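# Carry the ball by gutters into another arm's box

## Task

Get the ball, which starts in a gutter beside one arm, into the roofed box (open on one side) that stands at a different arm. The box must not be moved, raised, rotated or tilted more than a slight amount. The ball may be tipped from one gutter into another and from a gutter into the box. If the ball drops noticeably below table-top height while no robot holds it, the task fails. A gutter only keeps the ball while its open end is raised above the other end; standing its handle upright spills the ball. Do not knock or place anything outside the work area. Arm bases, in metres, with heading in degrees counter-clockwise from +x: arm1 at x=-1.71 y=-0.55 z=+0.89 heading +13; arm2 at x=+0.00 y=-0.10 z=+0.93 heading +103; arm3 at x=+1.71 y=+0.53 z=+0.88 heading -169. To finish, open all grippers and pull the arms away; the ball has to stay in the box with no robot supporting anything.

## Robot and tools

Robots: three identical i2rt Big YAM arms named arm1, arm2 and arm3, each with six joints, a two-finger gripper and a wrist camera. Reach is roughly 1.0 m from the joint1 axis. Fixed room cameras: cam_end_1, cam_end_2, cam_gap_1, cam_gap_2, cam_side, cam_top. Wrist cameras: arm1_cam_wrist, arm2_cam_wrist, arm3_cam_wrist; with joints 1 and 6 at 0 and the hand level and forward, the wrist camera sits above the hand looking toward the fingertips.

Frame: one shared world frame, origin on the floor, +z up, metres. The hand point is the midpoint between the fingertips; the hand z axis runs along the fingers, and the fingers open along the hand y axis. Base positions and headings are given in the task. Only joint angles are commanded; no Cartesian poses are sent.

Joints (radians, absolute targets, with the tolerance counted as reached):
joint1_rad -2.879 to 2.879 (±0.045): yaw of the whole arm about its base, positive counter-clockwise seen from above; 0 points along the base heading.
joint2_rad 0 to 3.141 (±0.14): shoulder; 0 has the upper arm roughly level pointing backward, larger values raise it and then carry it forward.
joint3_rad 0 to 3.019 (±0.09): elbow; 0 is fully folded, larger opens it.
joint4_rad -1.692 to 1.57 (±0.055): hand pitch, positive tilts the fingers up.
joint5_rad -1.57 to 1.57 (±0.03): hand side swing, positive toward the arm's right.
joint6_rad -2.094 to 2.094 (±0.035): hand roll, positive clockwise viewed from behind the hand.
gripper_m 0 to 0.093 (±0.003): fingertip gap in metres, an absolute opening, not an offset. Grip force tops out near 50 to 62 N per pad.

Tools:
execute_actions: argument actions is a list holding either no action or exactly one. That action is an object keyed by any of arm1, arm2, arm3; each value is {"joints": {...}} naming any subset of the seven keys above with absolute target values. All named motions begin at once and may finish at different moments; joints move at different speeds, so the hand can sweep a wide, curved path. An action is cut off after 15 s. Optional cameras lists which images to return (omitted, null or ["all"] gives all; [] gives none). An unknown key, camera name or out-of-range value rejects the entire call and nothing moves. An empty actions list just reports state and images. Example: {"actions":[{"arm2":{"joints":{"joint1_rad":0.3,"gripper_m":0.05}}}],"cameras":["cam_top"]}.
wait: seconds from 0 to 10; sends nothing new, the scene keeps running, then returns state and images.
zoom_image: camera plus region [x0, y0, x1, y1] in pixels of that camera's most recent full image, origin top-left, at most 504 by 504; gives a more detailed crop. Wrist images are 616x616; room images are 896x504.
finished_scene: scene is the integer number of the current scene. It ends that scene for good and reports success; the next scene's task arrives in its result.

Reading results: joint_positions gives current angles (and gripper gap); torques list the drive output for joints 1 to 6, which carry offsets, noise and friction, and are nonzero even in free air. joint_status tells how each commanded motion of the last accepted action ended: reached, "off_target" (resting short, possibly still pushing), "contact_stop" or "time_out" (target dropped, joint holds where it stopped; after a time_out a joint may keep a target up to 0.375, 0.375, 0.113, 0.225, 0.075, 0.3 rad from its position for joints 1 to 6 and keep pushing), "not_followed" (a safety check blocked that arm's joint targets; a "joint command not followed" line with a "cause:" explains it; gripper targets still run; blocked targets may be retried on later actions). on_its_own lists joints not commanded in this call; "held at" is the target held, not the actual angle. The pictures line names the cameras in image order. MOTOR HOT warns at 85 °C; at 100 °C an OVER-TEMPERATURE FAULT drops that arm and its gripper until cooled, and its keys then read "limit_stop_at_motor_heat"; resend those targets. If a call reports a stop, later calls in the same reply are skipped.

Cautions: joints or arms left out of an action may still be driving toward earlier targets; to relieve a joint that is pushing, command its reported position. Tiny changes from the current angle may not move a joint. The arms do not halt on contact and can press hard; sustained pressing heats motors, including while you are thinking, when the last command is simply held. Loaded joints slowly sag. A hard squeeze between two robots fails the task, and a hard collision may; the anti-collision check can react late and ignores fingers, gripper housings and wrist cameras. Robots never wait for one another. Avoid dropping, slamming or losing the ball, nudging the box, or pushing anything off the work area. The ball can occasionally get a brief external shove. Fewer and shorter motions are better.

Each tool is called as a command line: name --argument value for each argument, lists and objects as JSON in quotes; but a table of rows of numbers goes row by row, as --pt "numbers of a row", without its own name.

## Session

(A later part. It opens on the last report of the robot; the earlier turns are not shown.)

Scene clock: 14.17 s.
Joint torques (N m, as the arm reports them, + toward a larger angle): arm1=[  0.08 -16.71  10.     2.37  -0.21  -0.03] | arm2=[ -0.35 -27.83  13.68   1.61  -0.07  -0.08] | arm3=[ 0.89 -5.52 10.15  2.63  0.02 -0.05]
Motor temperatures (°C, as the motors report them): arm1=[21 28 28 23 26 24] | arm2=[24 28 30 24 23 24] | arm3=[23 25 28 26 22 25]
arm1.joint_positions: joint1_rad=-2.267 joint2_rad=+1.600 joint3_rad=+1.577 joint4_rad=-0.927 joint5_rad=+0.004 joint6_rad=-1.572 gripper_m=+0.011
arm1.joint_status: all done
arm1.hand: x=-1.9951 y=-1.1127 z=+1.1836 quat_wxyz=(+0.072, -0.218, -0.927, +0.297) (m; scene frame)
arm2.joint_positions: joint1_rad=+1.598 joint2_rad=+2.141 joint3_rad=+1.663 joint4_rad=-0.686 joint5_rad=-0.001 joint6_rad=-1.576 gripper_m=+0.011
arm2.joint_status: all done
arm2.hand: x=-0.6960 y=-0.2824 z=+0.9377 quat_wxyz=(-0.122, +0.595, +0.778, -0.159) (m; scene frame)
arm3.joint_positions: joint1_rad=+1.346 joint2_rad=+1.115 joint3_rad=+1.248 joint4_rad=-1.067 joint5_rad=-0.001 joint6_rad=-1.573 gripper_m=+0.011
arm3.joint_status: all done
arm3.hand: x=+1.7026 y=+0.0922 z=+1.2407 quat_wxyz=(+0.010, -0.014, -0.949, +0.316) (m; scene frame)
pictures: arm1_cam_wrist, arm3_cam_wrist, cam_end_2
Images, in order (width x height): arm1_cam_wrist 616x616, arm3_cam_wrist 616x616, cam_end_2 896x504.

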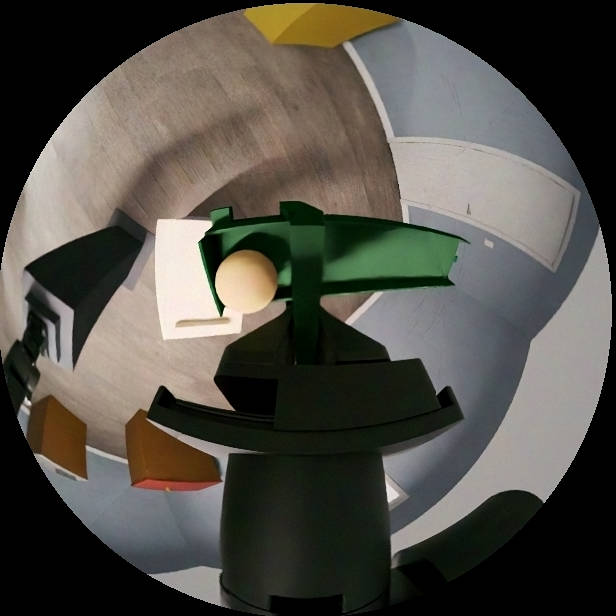

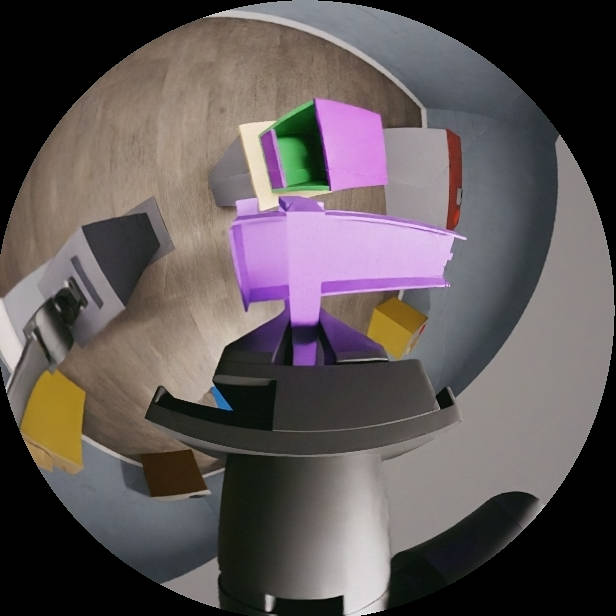

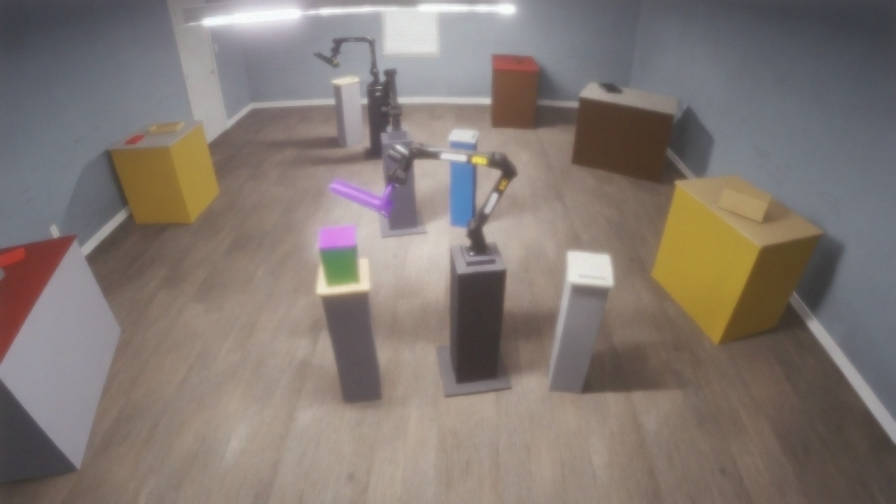

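execute_actions --actions '[{"arm1":{"joints":{"joint1_rad":0.02}},"arm3":{"joints":{"joint1_rad":0.165}}}]' --cameras '[]'

execute_actions --actions '[{"arm1":{"joints":{"joint2_rad":1.825,"joint3_rad":1.79,"joint4_rad":-1.17}},"arm3":{"joints":{"joint2_rad":1.7,"joint3_rad":1.72,"joint4_rad":-0.73}}}]' --cameras '["cam_gap_1","cam_side"]'

zoom_image --camera "cam_side" --region '[230,190,390,300]'

Scene clock: 17.87 s.
Joint torques (N m, as the arm reports them, + toward a larger angle): arm1=[ -0.18 -18.45  10.03   1.8    0.03   0.01] | arm2=[ -0.87 -27.8   13.75   1.56  -0.05  -0.14] | arm3=[ 0.46 -5.47 10.17  2.65 -0.1  -0.03]
Motor temperatures (°C, as the motors report them): arm1=[21 28 29 23 26 24] | arm2=[24 29 31 25 23 24] | arm3=[23 25 29 26 22 25]
arm1.joint_positions: joint1_rad=+0.030 joint2_rad=+1.620 joint3_rad=+1.577 joint4_rad=-0.912 joint5_rad=-0.002 joint6_rad=-1.575 gripper_m=+0.011
arm1.joint_status: all done
arm1.hand: x=-1.1048 y=-0.3881 z=+1.1735 quat_wxyz=(-0.241, +0.758, -0.577, +0.184) (m; scene frame)
arm2.joint_positions: joint1_rad=+1.598 joint2_rad=+2.141 joint3_rad=+1.663 joint4_rad=-0.686 joint5_rad=-0.001 joint6_rad=-1.576 gripper_m=+0.011
arm2.joint_status: not commanded
arm2.hand: x=-0.6960 y=-0.2824 z=+0.9377 quat_wxyz=(-0.122, +0.595, +0.778, -0.159) (m; scene frame)
arm3.joint_positions: joint1_rad=+0.168 joint2_rad=+1.115 joint3_rad=+1.248 joint4_rad=-1.067 joint5_rad=+0.002 joint6_rad=-1.575 gripper_m=+0.011
arm3.joint_status: all done
arm3.hand: x=+1.3051 y=+0.3795 z=+1.2427 quat_wxyz=(+0.182, -0.540, -0.779, +0.262) (m; scene frame)
pictures: none
No camera images: the call's "cameras" was empty. Leave "cameras" out to get every camera's image.

Scene clock: 19.50 s.
Joint torques (N m, as the arm reports them, + toward a larger angle): arm1=[  0.01 -21.11  15.18   0.66   0.01  -0.04] | arm2=[ -0.35 -27.8   13.55   1.52  -0.06  -0.1 ] | arm3=[  0.49 -15.15  13.77   2.68  -0.11  -0.01]
Motor temperatures (°C, as the motors report them): arm1=[21 29 29 23 26 24] | arm2=[24 30 31 25 23 24] | arm3=[23 25 30 26 22 25]
arm1.joint_positions: joint1_rad=+0.030 joint2_rad=+1.844 joint3_rad=+1.719 joint4_rad=-1.166 joint5_rad=-0.002 joint6_rad=-1.575 gripper_m=+0.011
arm1.joint_status: all done
arm1.hand: x=-1.1007 y=-0.3870 z=+1.0782 quat_wxyz=(-0.111, +0.788, -0.600, +0.084) (m; scene frame)
arm2.joint_positions: joint1_rad=+1.598 joint2_rad=+2.141 joint3_rad=+1.663 joint4_rad=-0.686 joint5_rad=-0.001 joint6_rad=-1.576 gripper_m=+0.011
arm2.joint_status: not commanded
arm2.hand: x=-0.6960 y=-0.2824 z=+0.9377 quat_wxyz=(-0.122, +0.595, +0.778, -0.159) (m; scene frame)
arm3.joint_positions: joint1_rad=+0.168 joint2_rad=+1.729 joint3_rad=+1.647 joint4_rad=-0.746 joint5_rad=+0.002 joint6_rad=-1.576 gripper_m=+0.011
arm3.joint_status: all done
arm3.hand: x=+1.0658 y=+0.2898 z=+1.1738 quat_wxyz=(+0.210, -0.529, -0.765, +0.302) (m; scene frame)
pictures: cam_gap_1, cam_side
Images, in order (width x height): cam_gap_1 896x504, cam_side 896x504.

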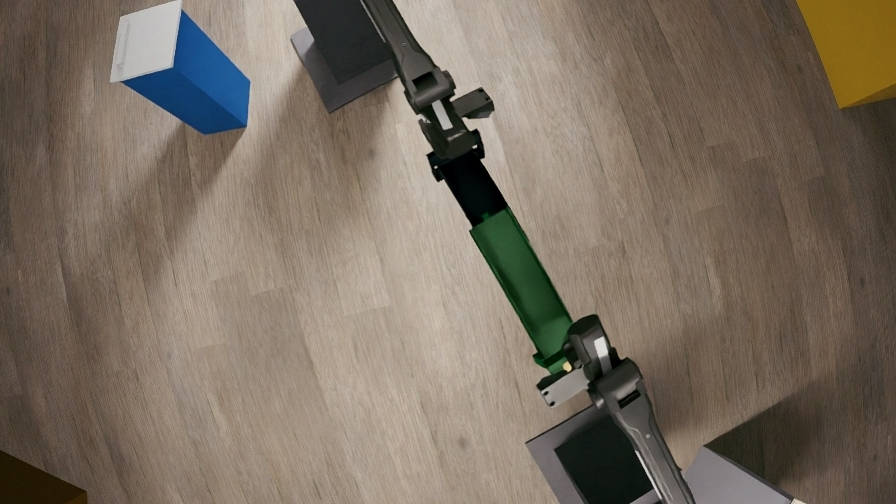

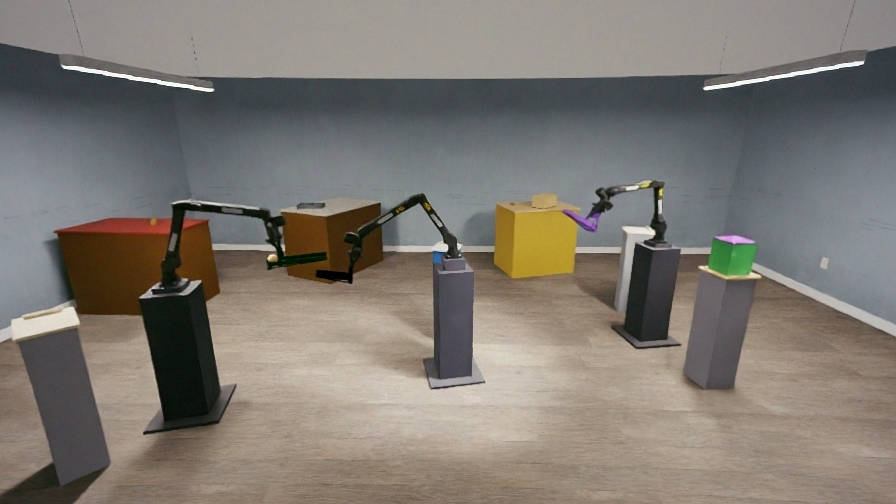

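Region (230, 190, 390, 300) of cam_side's 896x504 image, scaled by 3.150, with more detail than that image has; it fills the top 346 rows of this view, and the rest is white.

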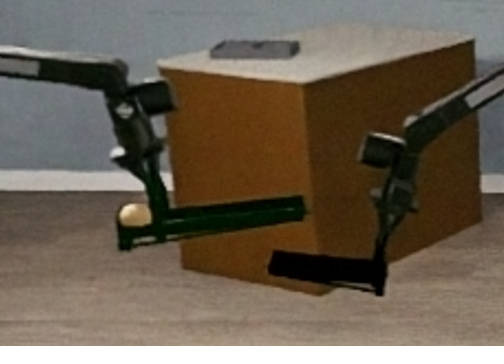

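execute_actions --actions '[]' --cameras '["cam_gap_1","cam_side"]'

execute_actions --actions '[{"arm1":{"joints":{"joint2_rad":1.9,"joint3_rad":1.9,"joint4_rad":-1.28}},"arm3":{"joints":{"joint2_rad":2.06}}}]' --cameras '["cam_gap_1","cam_side"]'

zoom_image --camera "cam_side" --region '[230,190,390,300]'

Scene clock: 20.20 s.
Joint torques (N m, as the arm reports them, + toward a larger angle): arm1=[  0.04 -21.2   15.16   0.65   0.01  -0.04] | arm2=[ -0.23 -27.56  13.55   1.53  -0.07  -0.15] | arm3=[  0.51 -14.59  13.83   2.74  -0.1   -0.01]
Motor temperatures (°C, as the motors report them): arm1=[21 29 30 23 26 24] | arm2=[24 30 31 25 23 24] | arm3=[23 25 30 26 22 25]
arm1.joint_positions: joint1_rad=+0.030 joint2_rad=+1.844 joint3_rad=+1.719 joint4_rad=-1.166 joint5_rad=-0.002 joint6_rad=-1.575 gripper_m=+0.011
arm1.joint_status: all done
arm1.hand: x=-1.1007 y=-0.3870 z=+1.0782 quat_wxyz=(-0.111, +0.788, -0.600, +0.084) (m; scene frame)
arm2.joint_positions: joint1_rad=+1.598 joint2_rad=+2.141 joint3_rad=+1.663 joint4_rad=-0.686 joint5_rad=-0.001 joint6_rad=-1.576 gripper_m=+0.011
arm2.joint_status: not commanded
arm2.hand: x=-0.6960 y=-0.2824 z=+0.9377 quat_wxyz=(-0.122, +0.595, +0.778, -0.159) (m; scene frame)
arm3.joint_positions: joint1_rad=+0.168 joint2_rad=+1.729 joint3_rad=+1.647 joint4_rad=-0.746 joint5_rad=+0.002 joint6_rad=-1.576 gripper_m=+0.011
arm3.joint_status: all done
arm3.hand: x=+1.0658 y=+0.2898 z=+1.1738 quat_wxyz=(+0.210, -0.529, -0.765, +0.302) (m; scene frame)
pictures: cam_gap_1, cam_side
Images, in order (width x height): cam_gap_1 896x504, cam_side 896x504.

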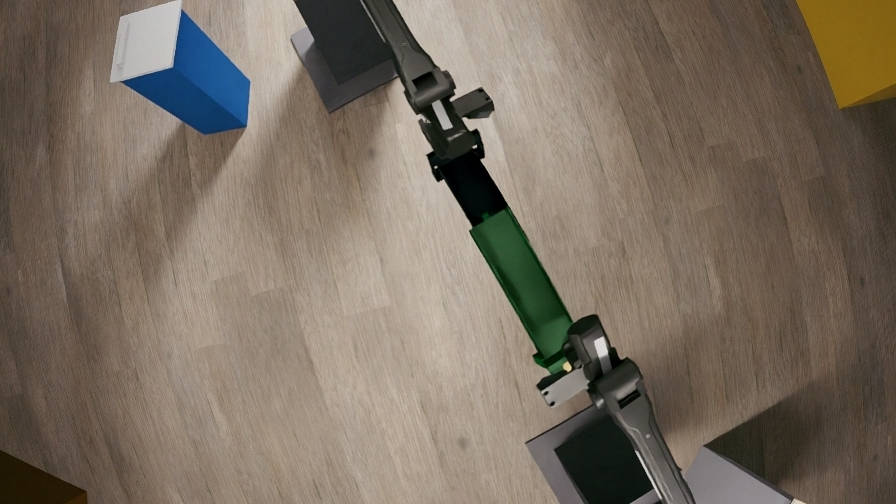

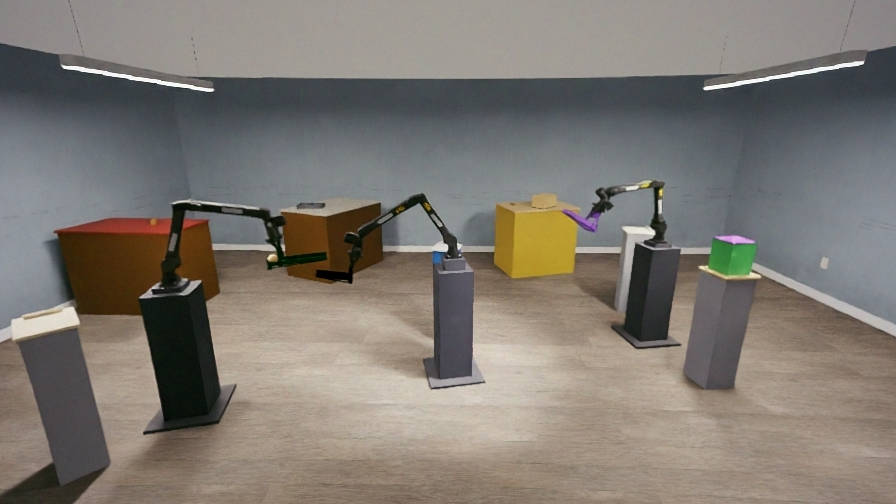

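Scene clock: 21.73 s.
Joint torques (N m, as the arm reports them, + toward a larger angle): arm1=[ -0.02 -19.59  14.93   0.42   0.01  -0.04] | arm2=[ -0.27 -27.97  13.6    1.59  -0.04  -0.12] | arm3=[  0.47 -17.55  10.67   2.07  -0.12  -0.04]
Motor temperatures (°C, as the motors report them): arm1=[21 29 30 23 26 24] | arm2=[24 30 31 25 23 24] | arm3=[23 25 30 26 22 25]
arm1.joint_positions: joint1_rad=+0.030 joint2_rad=+1.890 joint3_rad=+1.832 joint4_rad=-1.274 joint5_rad=-0.002 joint6_rad=-1.575 gripper_m=+0.011
arm1.joint_status: all done
arm1.hand: x=-1.0928 y=-0.3849 z=+1.0933 quat_wxyz=(-0.095, +0.790, -0.602, +0.072) (m; scene frame)
arm2.joint_positions: joint1_rad=+1.598 joint2_rad=+2.141 joint3_rad=+1.663 joint4_rad=-0.686 joint5_rad=-0.001 joint6_rad=-1.576 gripper_m=+0.011
arm2.joint_status: not commanded
arm2.hand: x=-0.6960 y=-0.2824 z=+0.9377 quat_wxyz=(-0.122, +0.595, +0.778, -0.159) (m; scene frame)
arm3.joint_positions: joint1_rad=+0.168 joint2_rad=+2.080 joint3_rad=+1.677 joint4_rad=-0.741 joint5_rad=+0.002 joint6_rad=-1.576 gripper_m=+0.011
arm3.joint_status: all done
arm3.hand: x=+1.0418 y=+0.2801 z=+0.9469 quat_wxyz=(+0.124, -0.555, -0.803, +0.179) (m; scene frame)
pictures: cam_gap_1, cam_side
Images, in order (width x height): cam_gap_1 896x504, cam_side 896x504.

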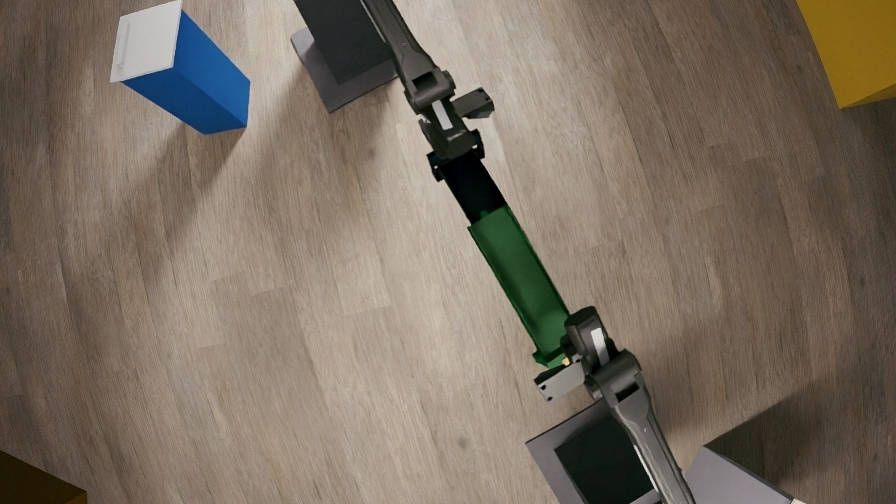

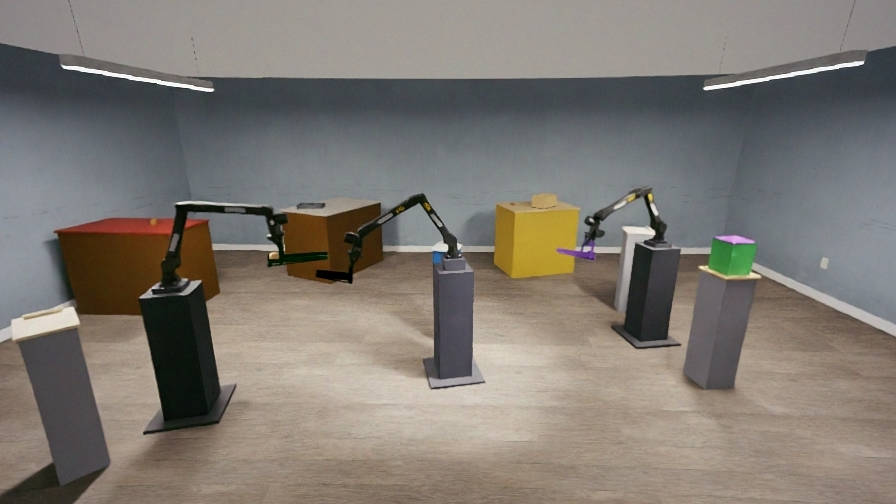

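Region (230, 190, 390, 300) of cam_side's 896x504 image, scaled by 3.150, with more detail than that image has; it fills the top 346 rows of this view, and the rest is white.

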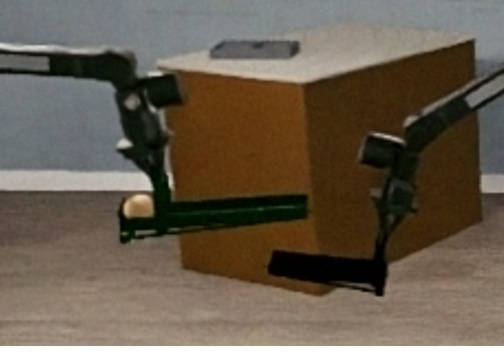

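execute_actions --actions '[{"arm1":{"joints":{"joint4_rad":-1.41}},"arm2":{"joints":{"joint4_rad":-0.63}}}]' --cameras '["cam_side"]'

zoom_image --camera "cam_side" --region '[230,190,390,300]'

Scene clock: 22.63 s.
Joint torques (N m, as the arm reports them, + toward a larger angle): arm1=[ -0.02 -19.28  14.77   0.14   0.    -0.05] | arm2=[ -0.75 -27.21  13.79   2.35  -0.04  -0.06] | arm3=[  0.43 -17.08  10.75   2.11  -0.12  -0.03]
Motor temperatures (°C, as the motors report them): arm1=[21 29 30 23 26 24] | arm2=[24 30 32 25 23 24] | arm3=[23 25 31 26 22 25]
arm1.joint_positions: joint1_rad=+0.030 joint2_rad=+1.890 joint3_rad=+1.832 joint4_rad=-1.402 joint5_rad=-0.002 joint6_rad=-1.575 gripper_m=+0.011
arm1.joint_status: all done
arm1.hand: x=-1.1227 y=-0.3930 z=+1.0878 quat_wxyz=(-0.045, +0.794, -0.605, +0.033) (m; scene frame)
arm2.joint_positions: joint1_rad=+1.598 joint2_rad=+2.141 joint3_rad=+1.663 joint4_rad=-0.660 joint5_rad=-0.001 joint6_rad=-1.576 gripper_m=+0.011
arm2.joint_status: all done
arm2.hand: x=-0.7016 y=-0.2839 z=+0.9403 quat_wxyz=(-0.129, +0.594, +0.776, -0.169) (m; scene frame)
arm3.joint_positions: joint1_rad=+0.168 joint2_rad=+2.080 joint3_rad=+1.677 joint4_rad=-0.741 joint5_rad=+0.002 joint6_rad=-1.576 gripper_m=+0.011
arm3.joint_status: not commanded
arm3.hand: x=+1.0418 y=+0.2801 z=+0.9469 quat_wxyz=(+0.124, -0.555, -0.803, +0.179) (m; scene frame)
pictures: cam_side
Images, in order (width x height): cam_side 896x504.

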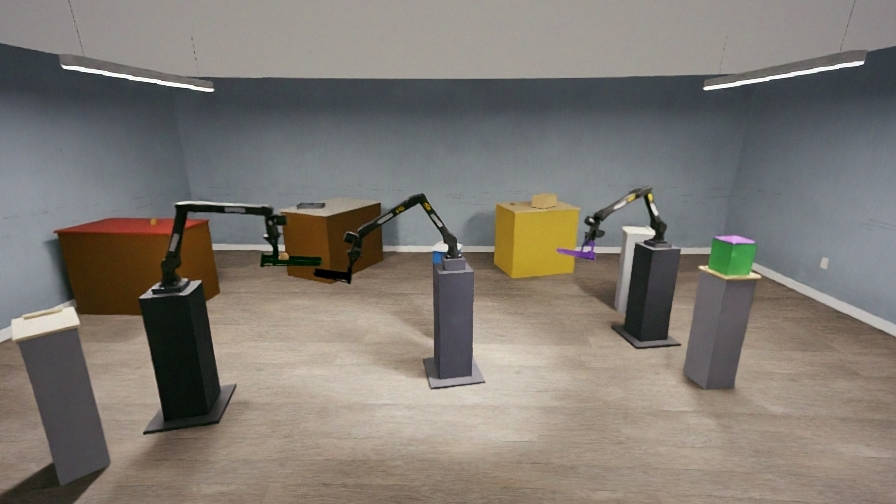

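Region (230, 190, 390, 300) of cam_side's 896x504 image, scaled by 3.150, with more detail than that image has; it fills the top 346 rows of this view, and the rest is white.

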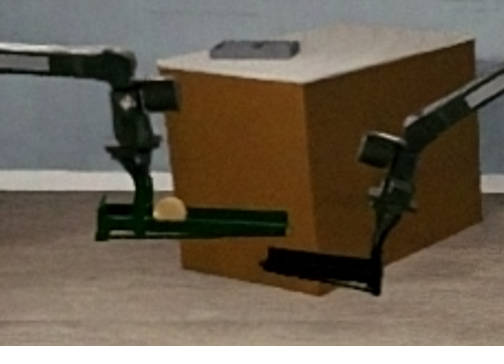

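wait --seconds 2.5

Scene clock: 25.17 s.
Joint torques (N m, as the arm reports them, + toward a larger angle): arm1=[  0.   -19.08  14.75   0.21   0.01  -0.05] | arm2=[ -0.73 -27.78  13.83   2.29  -0.08  -0.11] | arm3=[  0.48 -17.1   10.72   2.04  -0.12  -0.03]
Motor temperatures (°C, as the motors report them): arm1=[21 29 31 23 26 24] | arm2=[24 31 32 25 23 24] | arm3=[23 26 31 26 22 25]
arm1.joint_positions: joint1_rad=+0.030 joint2_rad=+1.890 joint3_rad=+1.832 joint4_rad=-1.403 joint5_rad=-0.002 joint6_rad=-1.575 gripper_m=+0.011
arm1.joint_status: all done
arm1.hand: x=-1.1228 y=-0.3930 z=+1.0878 quat_wxyz=(-0.044, +0.794, -0.605, +0.033) (m; scene frame)
arm2.joint_positions: joint1_rad=+1.598 joint2_rad=+2.141 joint3_rad=+1.663 joint4_rad=-0.658 joint5_rad=-0.001 joint6_rad=-1.576 gripper_m=+0.011
arm2.joint_status: all done
arm2.hand: x=-0.7020 y=-0.2840 z=+0.9405 quat_wxyz=(-0.130, +0.594, +0.776, -0.170) (m; scene frame)
arm3.joint_positions: joint1_rad=+0.168 joint2_rad=+2.080 joint3_rad=+1.677 joint4_rad=-0.741 joint5_rad=+0.002 joint6_rad=-1.576 gripper_m=+0.011
arm3.joint_status: not commanded
arm3.hand: x=+1.0418 y=+0.2801 z=+0.9469 quat_wxyz=(+0.124, -0.555, -0.803, +0.179) (m; scene frame)
wait: 2.50 s; at rest by 0.23 s
pictures: arm1_cam_wrist, arm2_cam_wrist, arm3_cam_wrist, cam_end_1, cam_end_2, cam_gap_1, cam_gap_2, cam_side, cam_top
Images, in order (width x height): arm1_cam_wrist 616x616, arm2_cam_wrist 616x616, arm3_cam_wrist 616x616, cam_end_1 896x504, cam_end_2 896x504, cam_gap_1 896x504, cam_gap_2 896x504, cam_side 896x504, cam_top 896x504.

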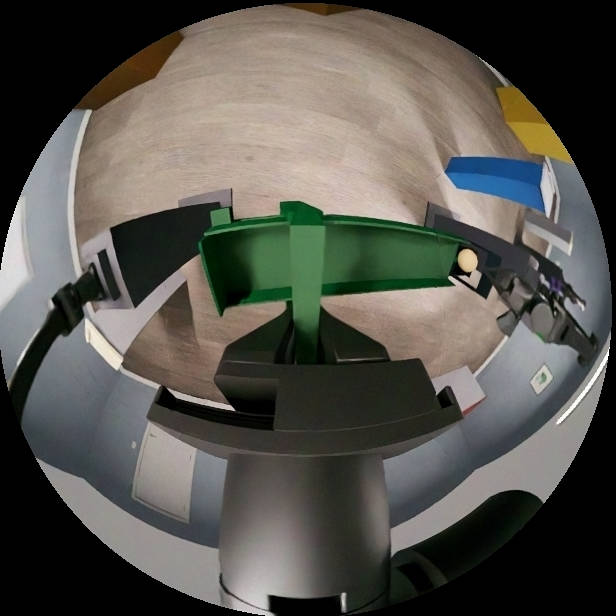

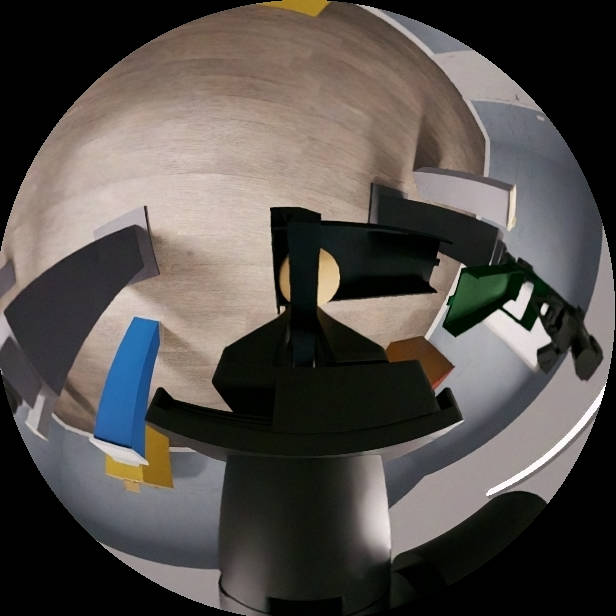

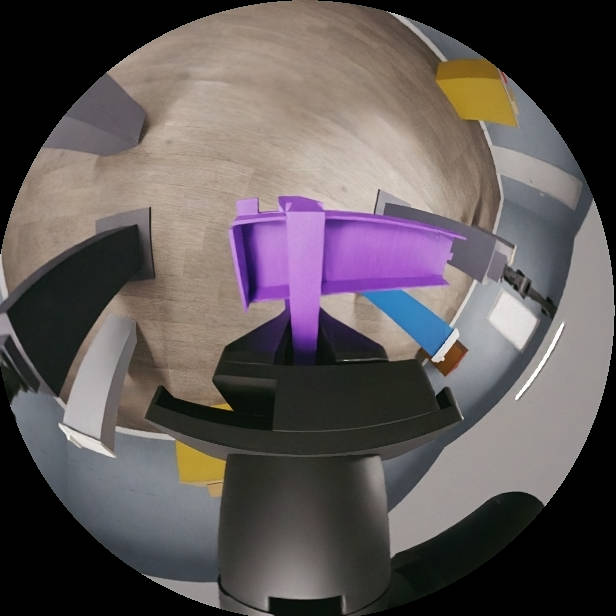

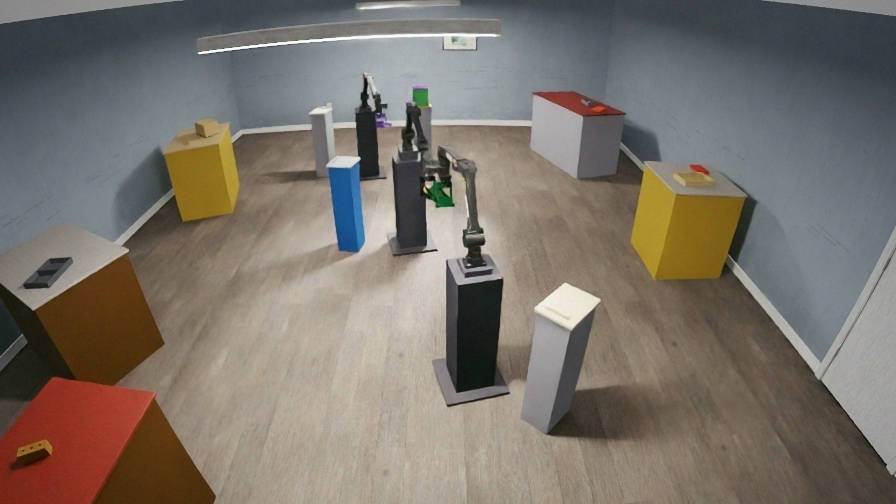

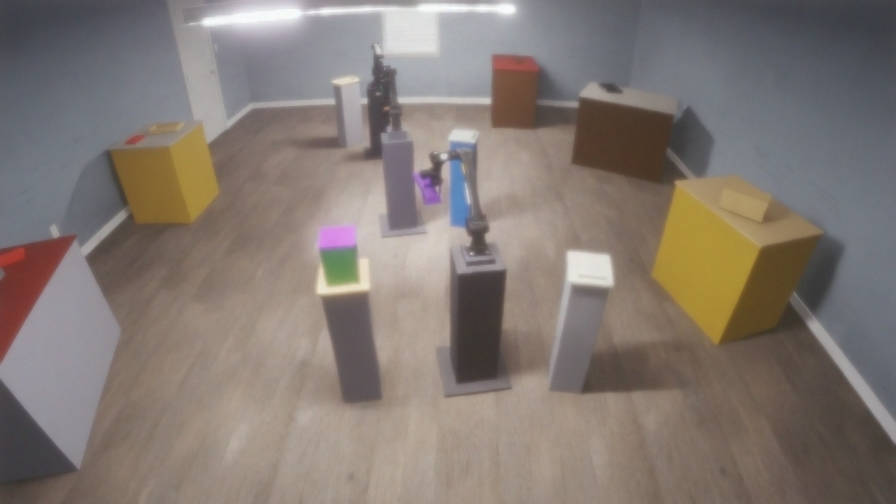

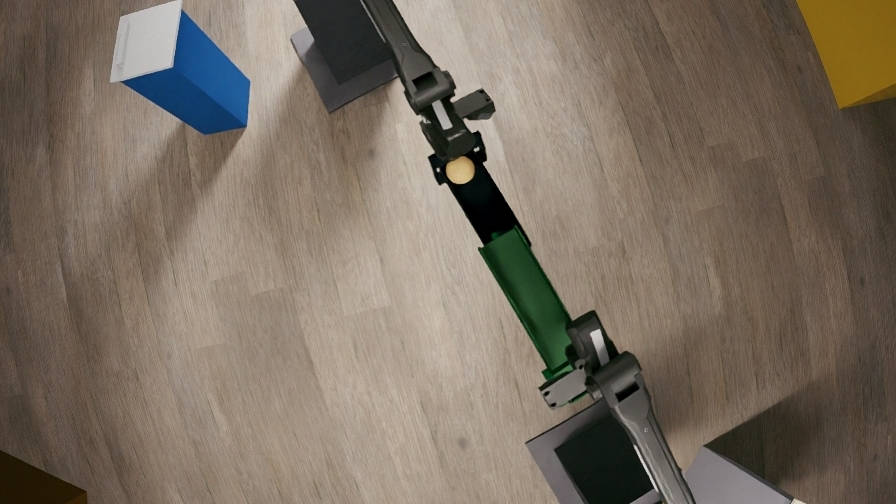

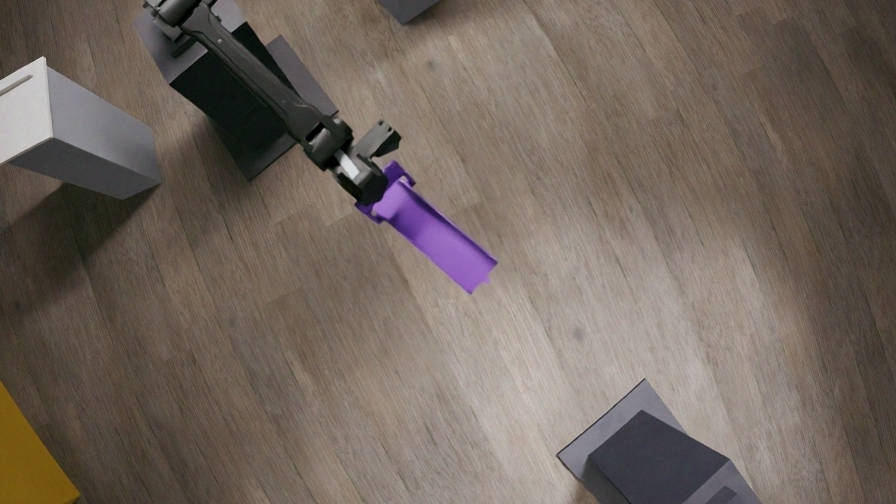

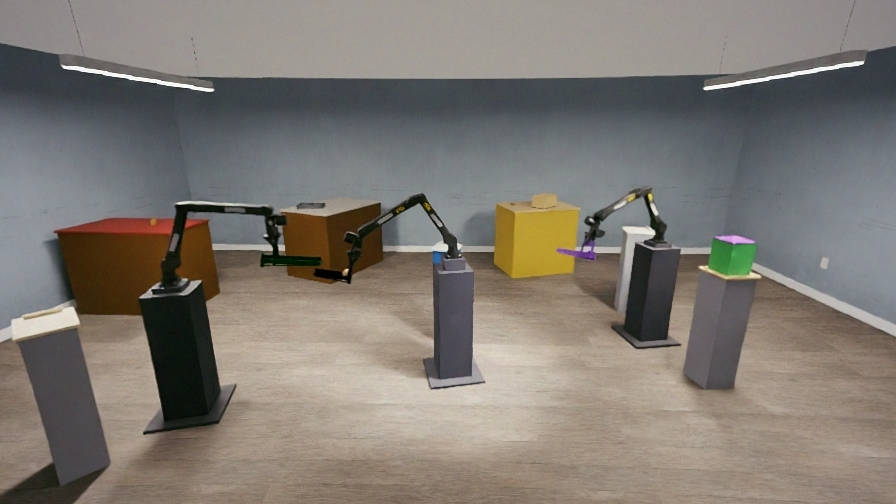

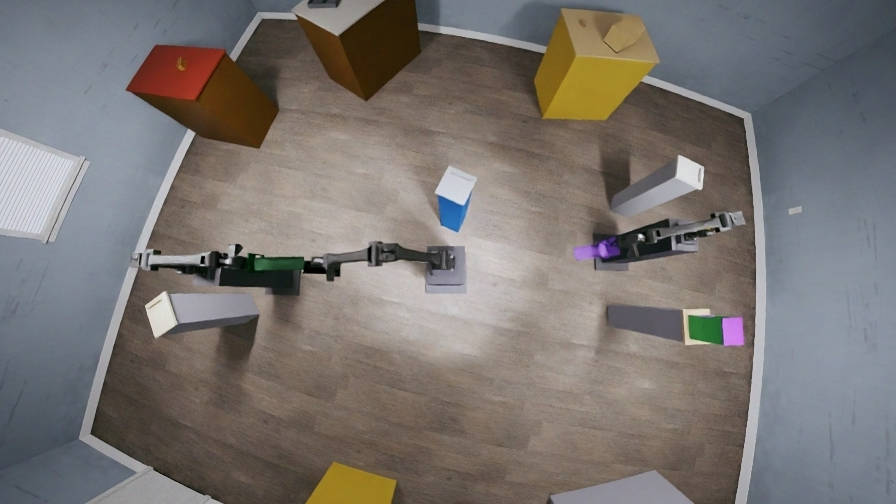

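execute_actions --actions '[{"arm1":{"joints":{"joint1_rad":-0.3,"joint2_rad":1.7}}}]' --cameras '[]'

execute_actions --actions '[{"arm1":{"joints":{"joint1_rad":-0.9,"joint3_rad":1.62}},"arm2":{"joints":{"joint2_rad":1.75}}}]' --cameras '[]'

execute_actions --actions '[{"arm1":{"joints":{"joint1_rad":-2.275,"joint4_rad":-1.30,"joint5_rad":0.24,"joint6_rad":0.325}},"arm2":{"joints":{"joint1_rad":-1.455}}}]' --cameras '[]'

execute_actions --actions '[{"arm1":{"joints":{"joint2_rad":1.86}},"arm2":{"joints":{"joint2_rad":2.03,"joint3_rad":2.02,"joint4_rad":-1.03}}}]' --cameras '["cam_gap_2","cam_side"]'

zoom_image --camera "cam_side" --region '[500,170,660,280]'

Scene clock: 26.93 s.
Joint torques (N m, as the arm reports them, + toward a larger angle): arm1=[  0.59 -17.58  12.95   0.64  -0.16  -0.03] | arm2=[ -0.57 -27.51  13.71   2.2   -0.05  -0.13] | arm3=[  0.5  -17.11  10.72   2.08  -0.12  -0.04]
Motor temperatures (°C, as the motors report them): arm1=[21 29 32 23 26 24] | arm2=[24 31 32 25 23 24] | arm3=[23 26 31 26 22 25]
arm1.joint_positions: joint1_rad=-0.299 joint2_rad=+1.698 joint3_rad=+1.857 joint4_rad=-1.405 joint5_rad=+0.002 joint6_rad=-1.575 gripper_m=+0.011
arm1.joint_status: all done
arm1.hand: x=-1.1233 y=-0.5925 z=+1.2107 quat_wxyz=(-0.110, +0.676, -0.719, +0.119) (m; scene frame)
arm2.joint_positions: joint1_rad=+1.598 joint2_rad=+2.141 joint3_rad=+1.663 joint4_rad=-0.658 joint5_rad=-0.001 joint6_rad=-1.576 gripper_m=+0.011
arm2.joint_status: not commanded
arm2.hand: x=-0.7020 y=-0.2840 z=+0.9405 quat_wxyz=(-0.130, +0.594, +0.776, -0.170) (m; scene frame)
arm3.joint_positions: joint1_rad=+0.168 joint2_rad=+2.080 joint3_rad=+1.677 joint4_rad=-0.741 joint5_rad=+0.002 joint6_rad=-1.576 gripper_m=+0.011
arm3.joint_status: not commanded
arm3.hand: x=+1.0418 y=+0.2801 z=+0.9469 quat_wxyz=(+0.124, -0.555, -0.803, +0.179) (m; scene frame)
pictures: none
No camera images: the call's "cameras" was empty. Leave "cameras" out to get every camera's image.

Scene clock: 28.60 s.
Joint torques (N m, as the arm reports them, + toward a larger angle): arm1=[  1.08 -18.55   8.83   0.19  -0.2   -0.06] | arm2=[ -0.37 -22.62  14.01   2.72   0.01  -0.09] | arm3=[  0.55 -17.14  10.69   2.07  -0.12  -0.04]
Motor temperatures (°C, as the motors report them): arm1=[21 29 31 23 26 24] | arm2=[24 31 33 25 23 24] | arm3=[23 27 31 26 22 25]
arm1.joint_positions: joint1_rad=-0.906 joint2_rad=+1.717 joint3_rad=+1.622 joint4_rad=-1.405 joint5_rad=+0.004 joint6_rad=-1.575 gripper_m=+0.011
arm1.joint_status: all done
arm1.hand: x=-1.2915 y=-0.8913 z=+1.0995 quat_wxyz=(-0.014, +0.436, -0.899, +0.033) (m; scene frame)
arm2.joint_positions: joint1_rad=+1.598 joint2_rad=+1.775 joint3_rad=+1.681 joint4_rad=-0.654 joint5_rad=-0.001 joint6_rad=-1.576 gripper_m=+0.011
arm2.joint_status: all done
arm2.hand: x=-0.7024 y=-0.2838 z=+1.2110 quat_wxyz=(-0.243, +0.557, +0.728, -0.316) (m; scene frame)
arm3.joint_positions: joint1_rad=+0.168 joint2_rad=+2.080 joint3_rad=+1.677 joint4_rad=-0.741 joint5_rad=+0.002 joint6_rad=-1.576 gripper_m=+0.011
arm3.joint_status: not commanded
arm3.hand: x=+1.0418 y=+0.2801 z=+0.9469 quat_wxyz=(+0.124, -0.555, -0.803, +0.179) (m; scene frame)
pictures: none
No camera images: the call's "cameras" was empty. Leave "cameras" out to get every camera's image.

Scene clock: 31.17 s.
Joint torques (N m, as the arm reports them, + toward a larger angle): arm1=[  1.03 -18.84   9.12   0.61   0.26   0.12] | arm2=[  0.2  -23.42  13.88   2.68  -0.12  -0.04] | arm3=[  0.52 -17.13  10.72   2.05  -0.12  -0.04]
Motor temperatures (°C, as the motors report them): arm1=[21 29 31 23 26 24] | arm2=[24 32 33 25 23 24] | arm3=[23 27 32 26 22 25]
arm1.joint_positions: joint1_rad=-2.281 joint2_rad=+1.717 joint3_rad=+1.622 joint4_rad=-1.298 joint5_rad=+0.239 joint6_rad=+0.317 gripper_m=+0.011
arm1.joint_status: all done
arm1.hand: x=-2.0115 y=-1.0381 z=+1.1075 quat_wxyz=(+0.033, -0.919, -0.365, +0.144) (m; scene frame)
arm2.joint_positions: joint1_rad=-1.466 joint2_rad=+1.779 joint3_rad=+1.681 joint4_rad=-0.654 joint5_rad=+0.002 joint6_rad=-1.577 gripper_m=+0.011
arm2.joint_status: all done
arm2.hand: x=+0.6846 y=+0.1418 z=+1.2126 quat_wxyz=(-0.324, +0.750, -0.528, +0.233) (m; scene frame)
arm3.joint_positions: joint1_rad=+0.168 joint2_rad=+2.080 joint3_rad=+1.677 joint4_rad=-0.741 joint5_rad=+0.002 joint6_rad=-1.576 gripper_m=+0.011
arm3.joint_status: not commanded
arm3.hand: x=+1.0418 y=+0.2801 z=+0.9469 quat_wxyz=(+0.124, -0.555, -0.803, +0.179) (m; scene frame)
pictures: none
No camera images: the call's "cameras" was empty. Leave "cameras" out to get every camera's image.

Scene clock: 32.47 s.
Joint torques (N m, as the arm reports them, + toward a larger angle): arm1=[  1.16 -20.47   8.85   0.3    0.29   0.11] | arm2=[  0.51 -28.33  17.17   0.61  -0.21  -0.12] | arm3=[  0.51 -17.19  10.71   2.06  -0.12  -0.04]
Motor temperatures (°C, as the motors report them): arm1=[21 30 31 23 26 24] | arm2=[24 32 33 25 23 24] | arm3=[23 27 32 26 22 25]
arm1.joint_positions: joint1_rad=-2.281 joint2_rad=+1.874 joint3_rad=+1.618 joint4_rad=-1.298 joint5_rad=+0.238 joint6_rad=+0.317 gripper_m=+0.011
arm1.joint_status: all done
arm1.hand: x=-2.0142 y=-1.0437 z=+1.0194 quat_wxyz=(+0.085, -0.919, -0.376, +0.083) (m; scene frame)
arm2.joint_positions: joint1_rad=-1.466 joint2_rad=+2.077 joint3_rad=+1.935 joint4_rad=-1.024 joint5_rad=+0.002 joint6_rad=-1.577 gripper_m=+0.011
arm2.joint_status: all done
arm2.hand: x=+0.6977 y=+0.1462 z=+1.0801 quat_wxyz=(-0.164, +0.801, -0.564, +0.119) (m; scene frame)
arm3.joint_positions: joint1_rad=+0.168 joint2_rad=+2.080 joint3_rad=+1.677 joint4_rad=-0.741 joint5_rad=+0.002 joint6_rad=-1.576 gripper_m=+0.011
arm3.joint_status: not commanded
arm3.hand: x=+1.0418 y=+0.2801 z=+0.9469 quat_wxyz=(+0.124, -0.555, -0.803, +0.179) (m; scene frame)
pictures: cam_gap_2, cam_side
Images, in order (width x height): cam_gap_2 896x504, cam_side 896x504.

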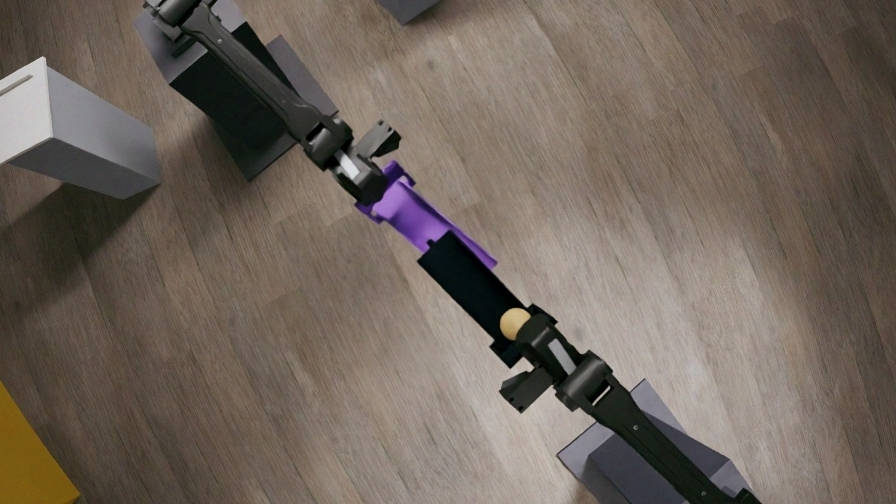

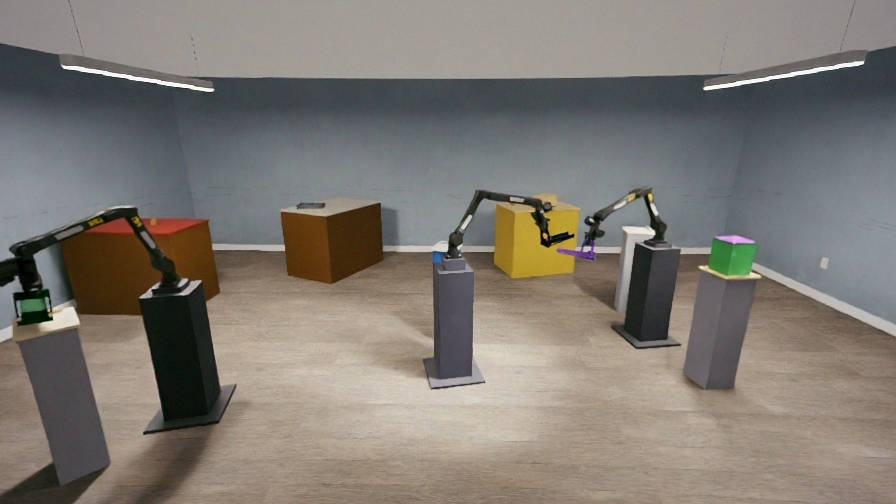

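Region (500, 170, 660, 280) of cam_side's 896x504 image, scaled by 3.150, with more detail than that image has; it fills the top 346 rows of this view, and the rest is white.

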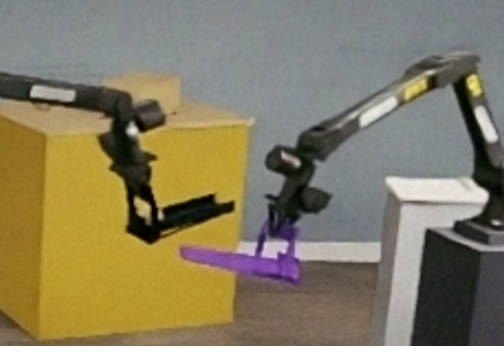

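execute_actions --actions '[{"arm1":{"joints":{"joint1_rad":-2.255,"joint2_rad":1.905,"joint3_rad":1.59,"joint4_rad":-1.32}},"arm2":{"joints":{"joint1_rad":-1.495,"joint4_rad":-1.17}},"arm3":{"joints":{"joint2_rad":2.12}}}]' --cameras '["cam_gap_2","cam_side"]'

zoom_image --camera "cam_side" --region '[500,170,660,280]'

Scene clock: 33.50 s.
Joint torques (N m, as the arm reports them, + toward a larger angle): arm1=[  1.11 -18.67   7.76  -0.15   0.3    0.12] | arm2=[ -0.23 -28.29  16.86   0.06  -0.15  -0.1 ] | arm3=[  0.54 -18.39  10.43   1.95  -0.12  -0.05]
Motor temperatures (°C, as the motors report them): arm1=[21 30 31 23 26 24] | arm2=[24 32 34 25 23 24] | arm3=[23 27 32 26 22 25]
arm1.joint_positions: joint1_rad=-2.265 joint2_rad=+1.898 joint3_rad=+1.599 joint4_rad=-1.310 joint5_rad=+0.238 joint6_rad=+0.317 gripper_m=+0.011
arm1.joint_status: all done
arm1.hand: x=-2.0018 y=-1.0398 z=+0.9995 quat_wxyz=(+0.102, -0.915, -0.386, +0.063) (m; scene frame)
arm2.joint_positions: joint1_rad=-1.484 joint2_rad=+2.077 joint3_rad=+1.935 joint4_rad=-1.159 joint5_rad=+0.002 joint6_rad=-1.577 gripper_m=+0.011
arm2.joint_status: all done
arm2.hand: x=+0.6725 y=+0.1233 z=+1.0692 quat_wxyz=(-0.109, +0.805, -0.578, +0.082) (m; scene frame)
arm3.joint_positions: joint1_rad=+0.168 joint2_rad=+2.150 joint3_rad=+1.677 joint4_rad=-0.741 joint5_rad=+0.002 joint6_rad=-1.576 gripper_m=+0.011
arm3.joint_status: all done
arm3.hand: x=+1.0479 y=+0.2822 z=+0.8986 quat_wxyz=(+0.105, -0.559, -0.809, +0.151) (m; scene frame)
pictures: cam_gap_2, cam_side
Images, in order (width x height): cam_gap_2 896x504, cam_side 896x504.

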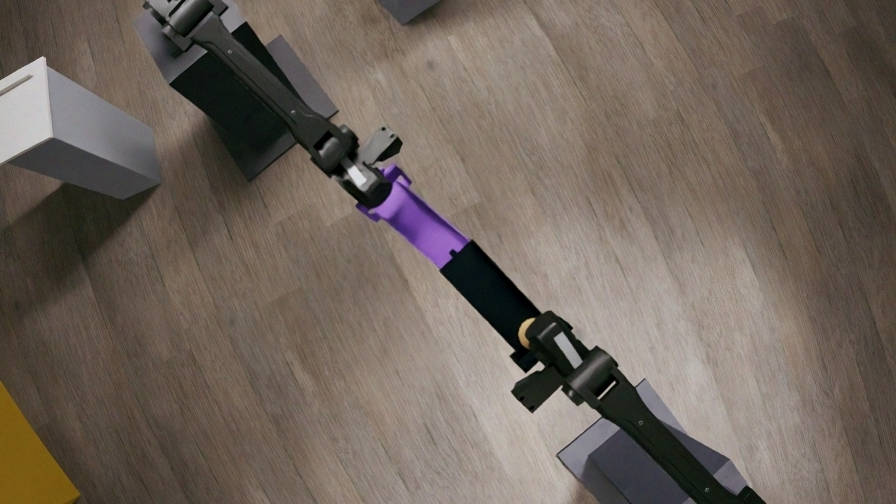

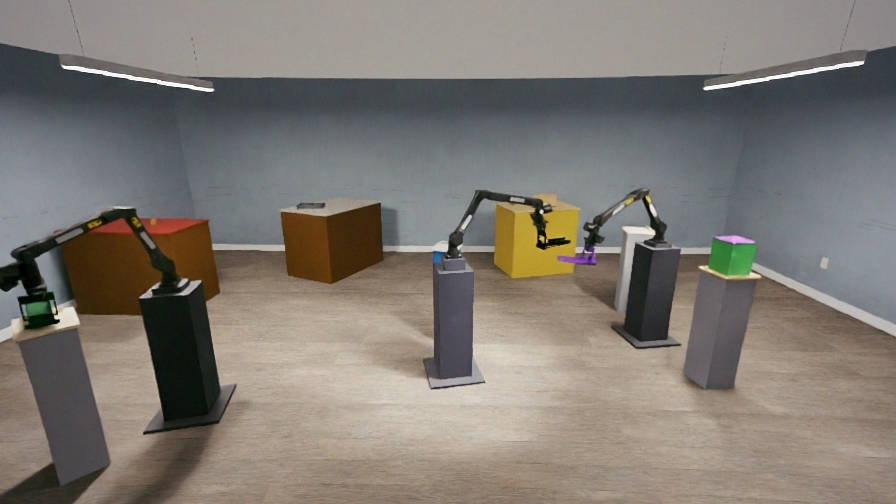

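Region (500, 170, 660, 280) of cam_side's 896x504 image, scaled by 3.150, with more detail than that image has; it fills the top 346 rows of this view, and the rest is white.

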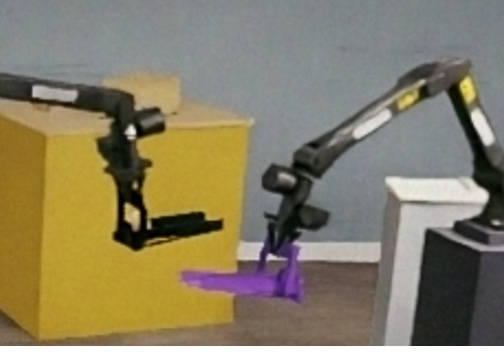

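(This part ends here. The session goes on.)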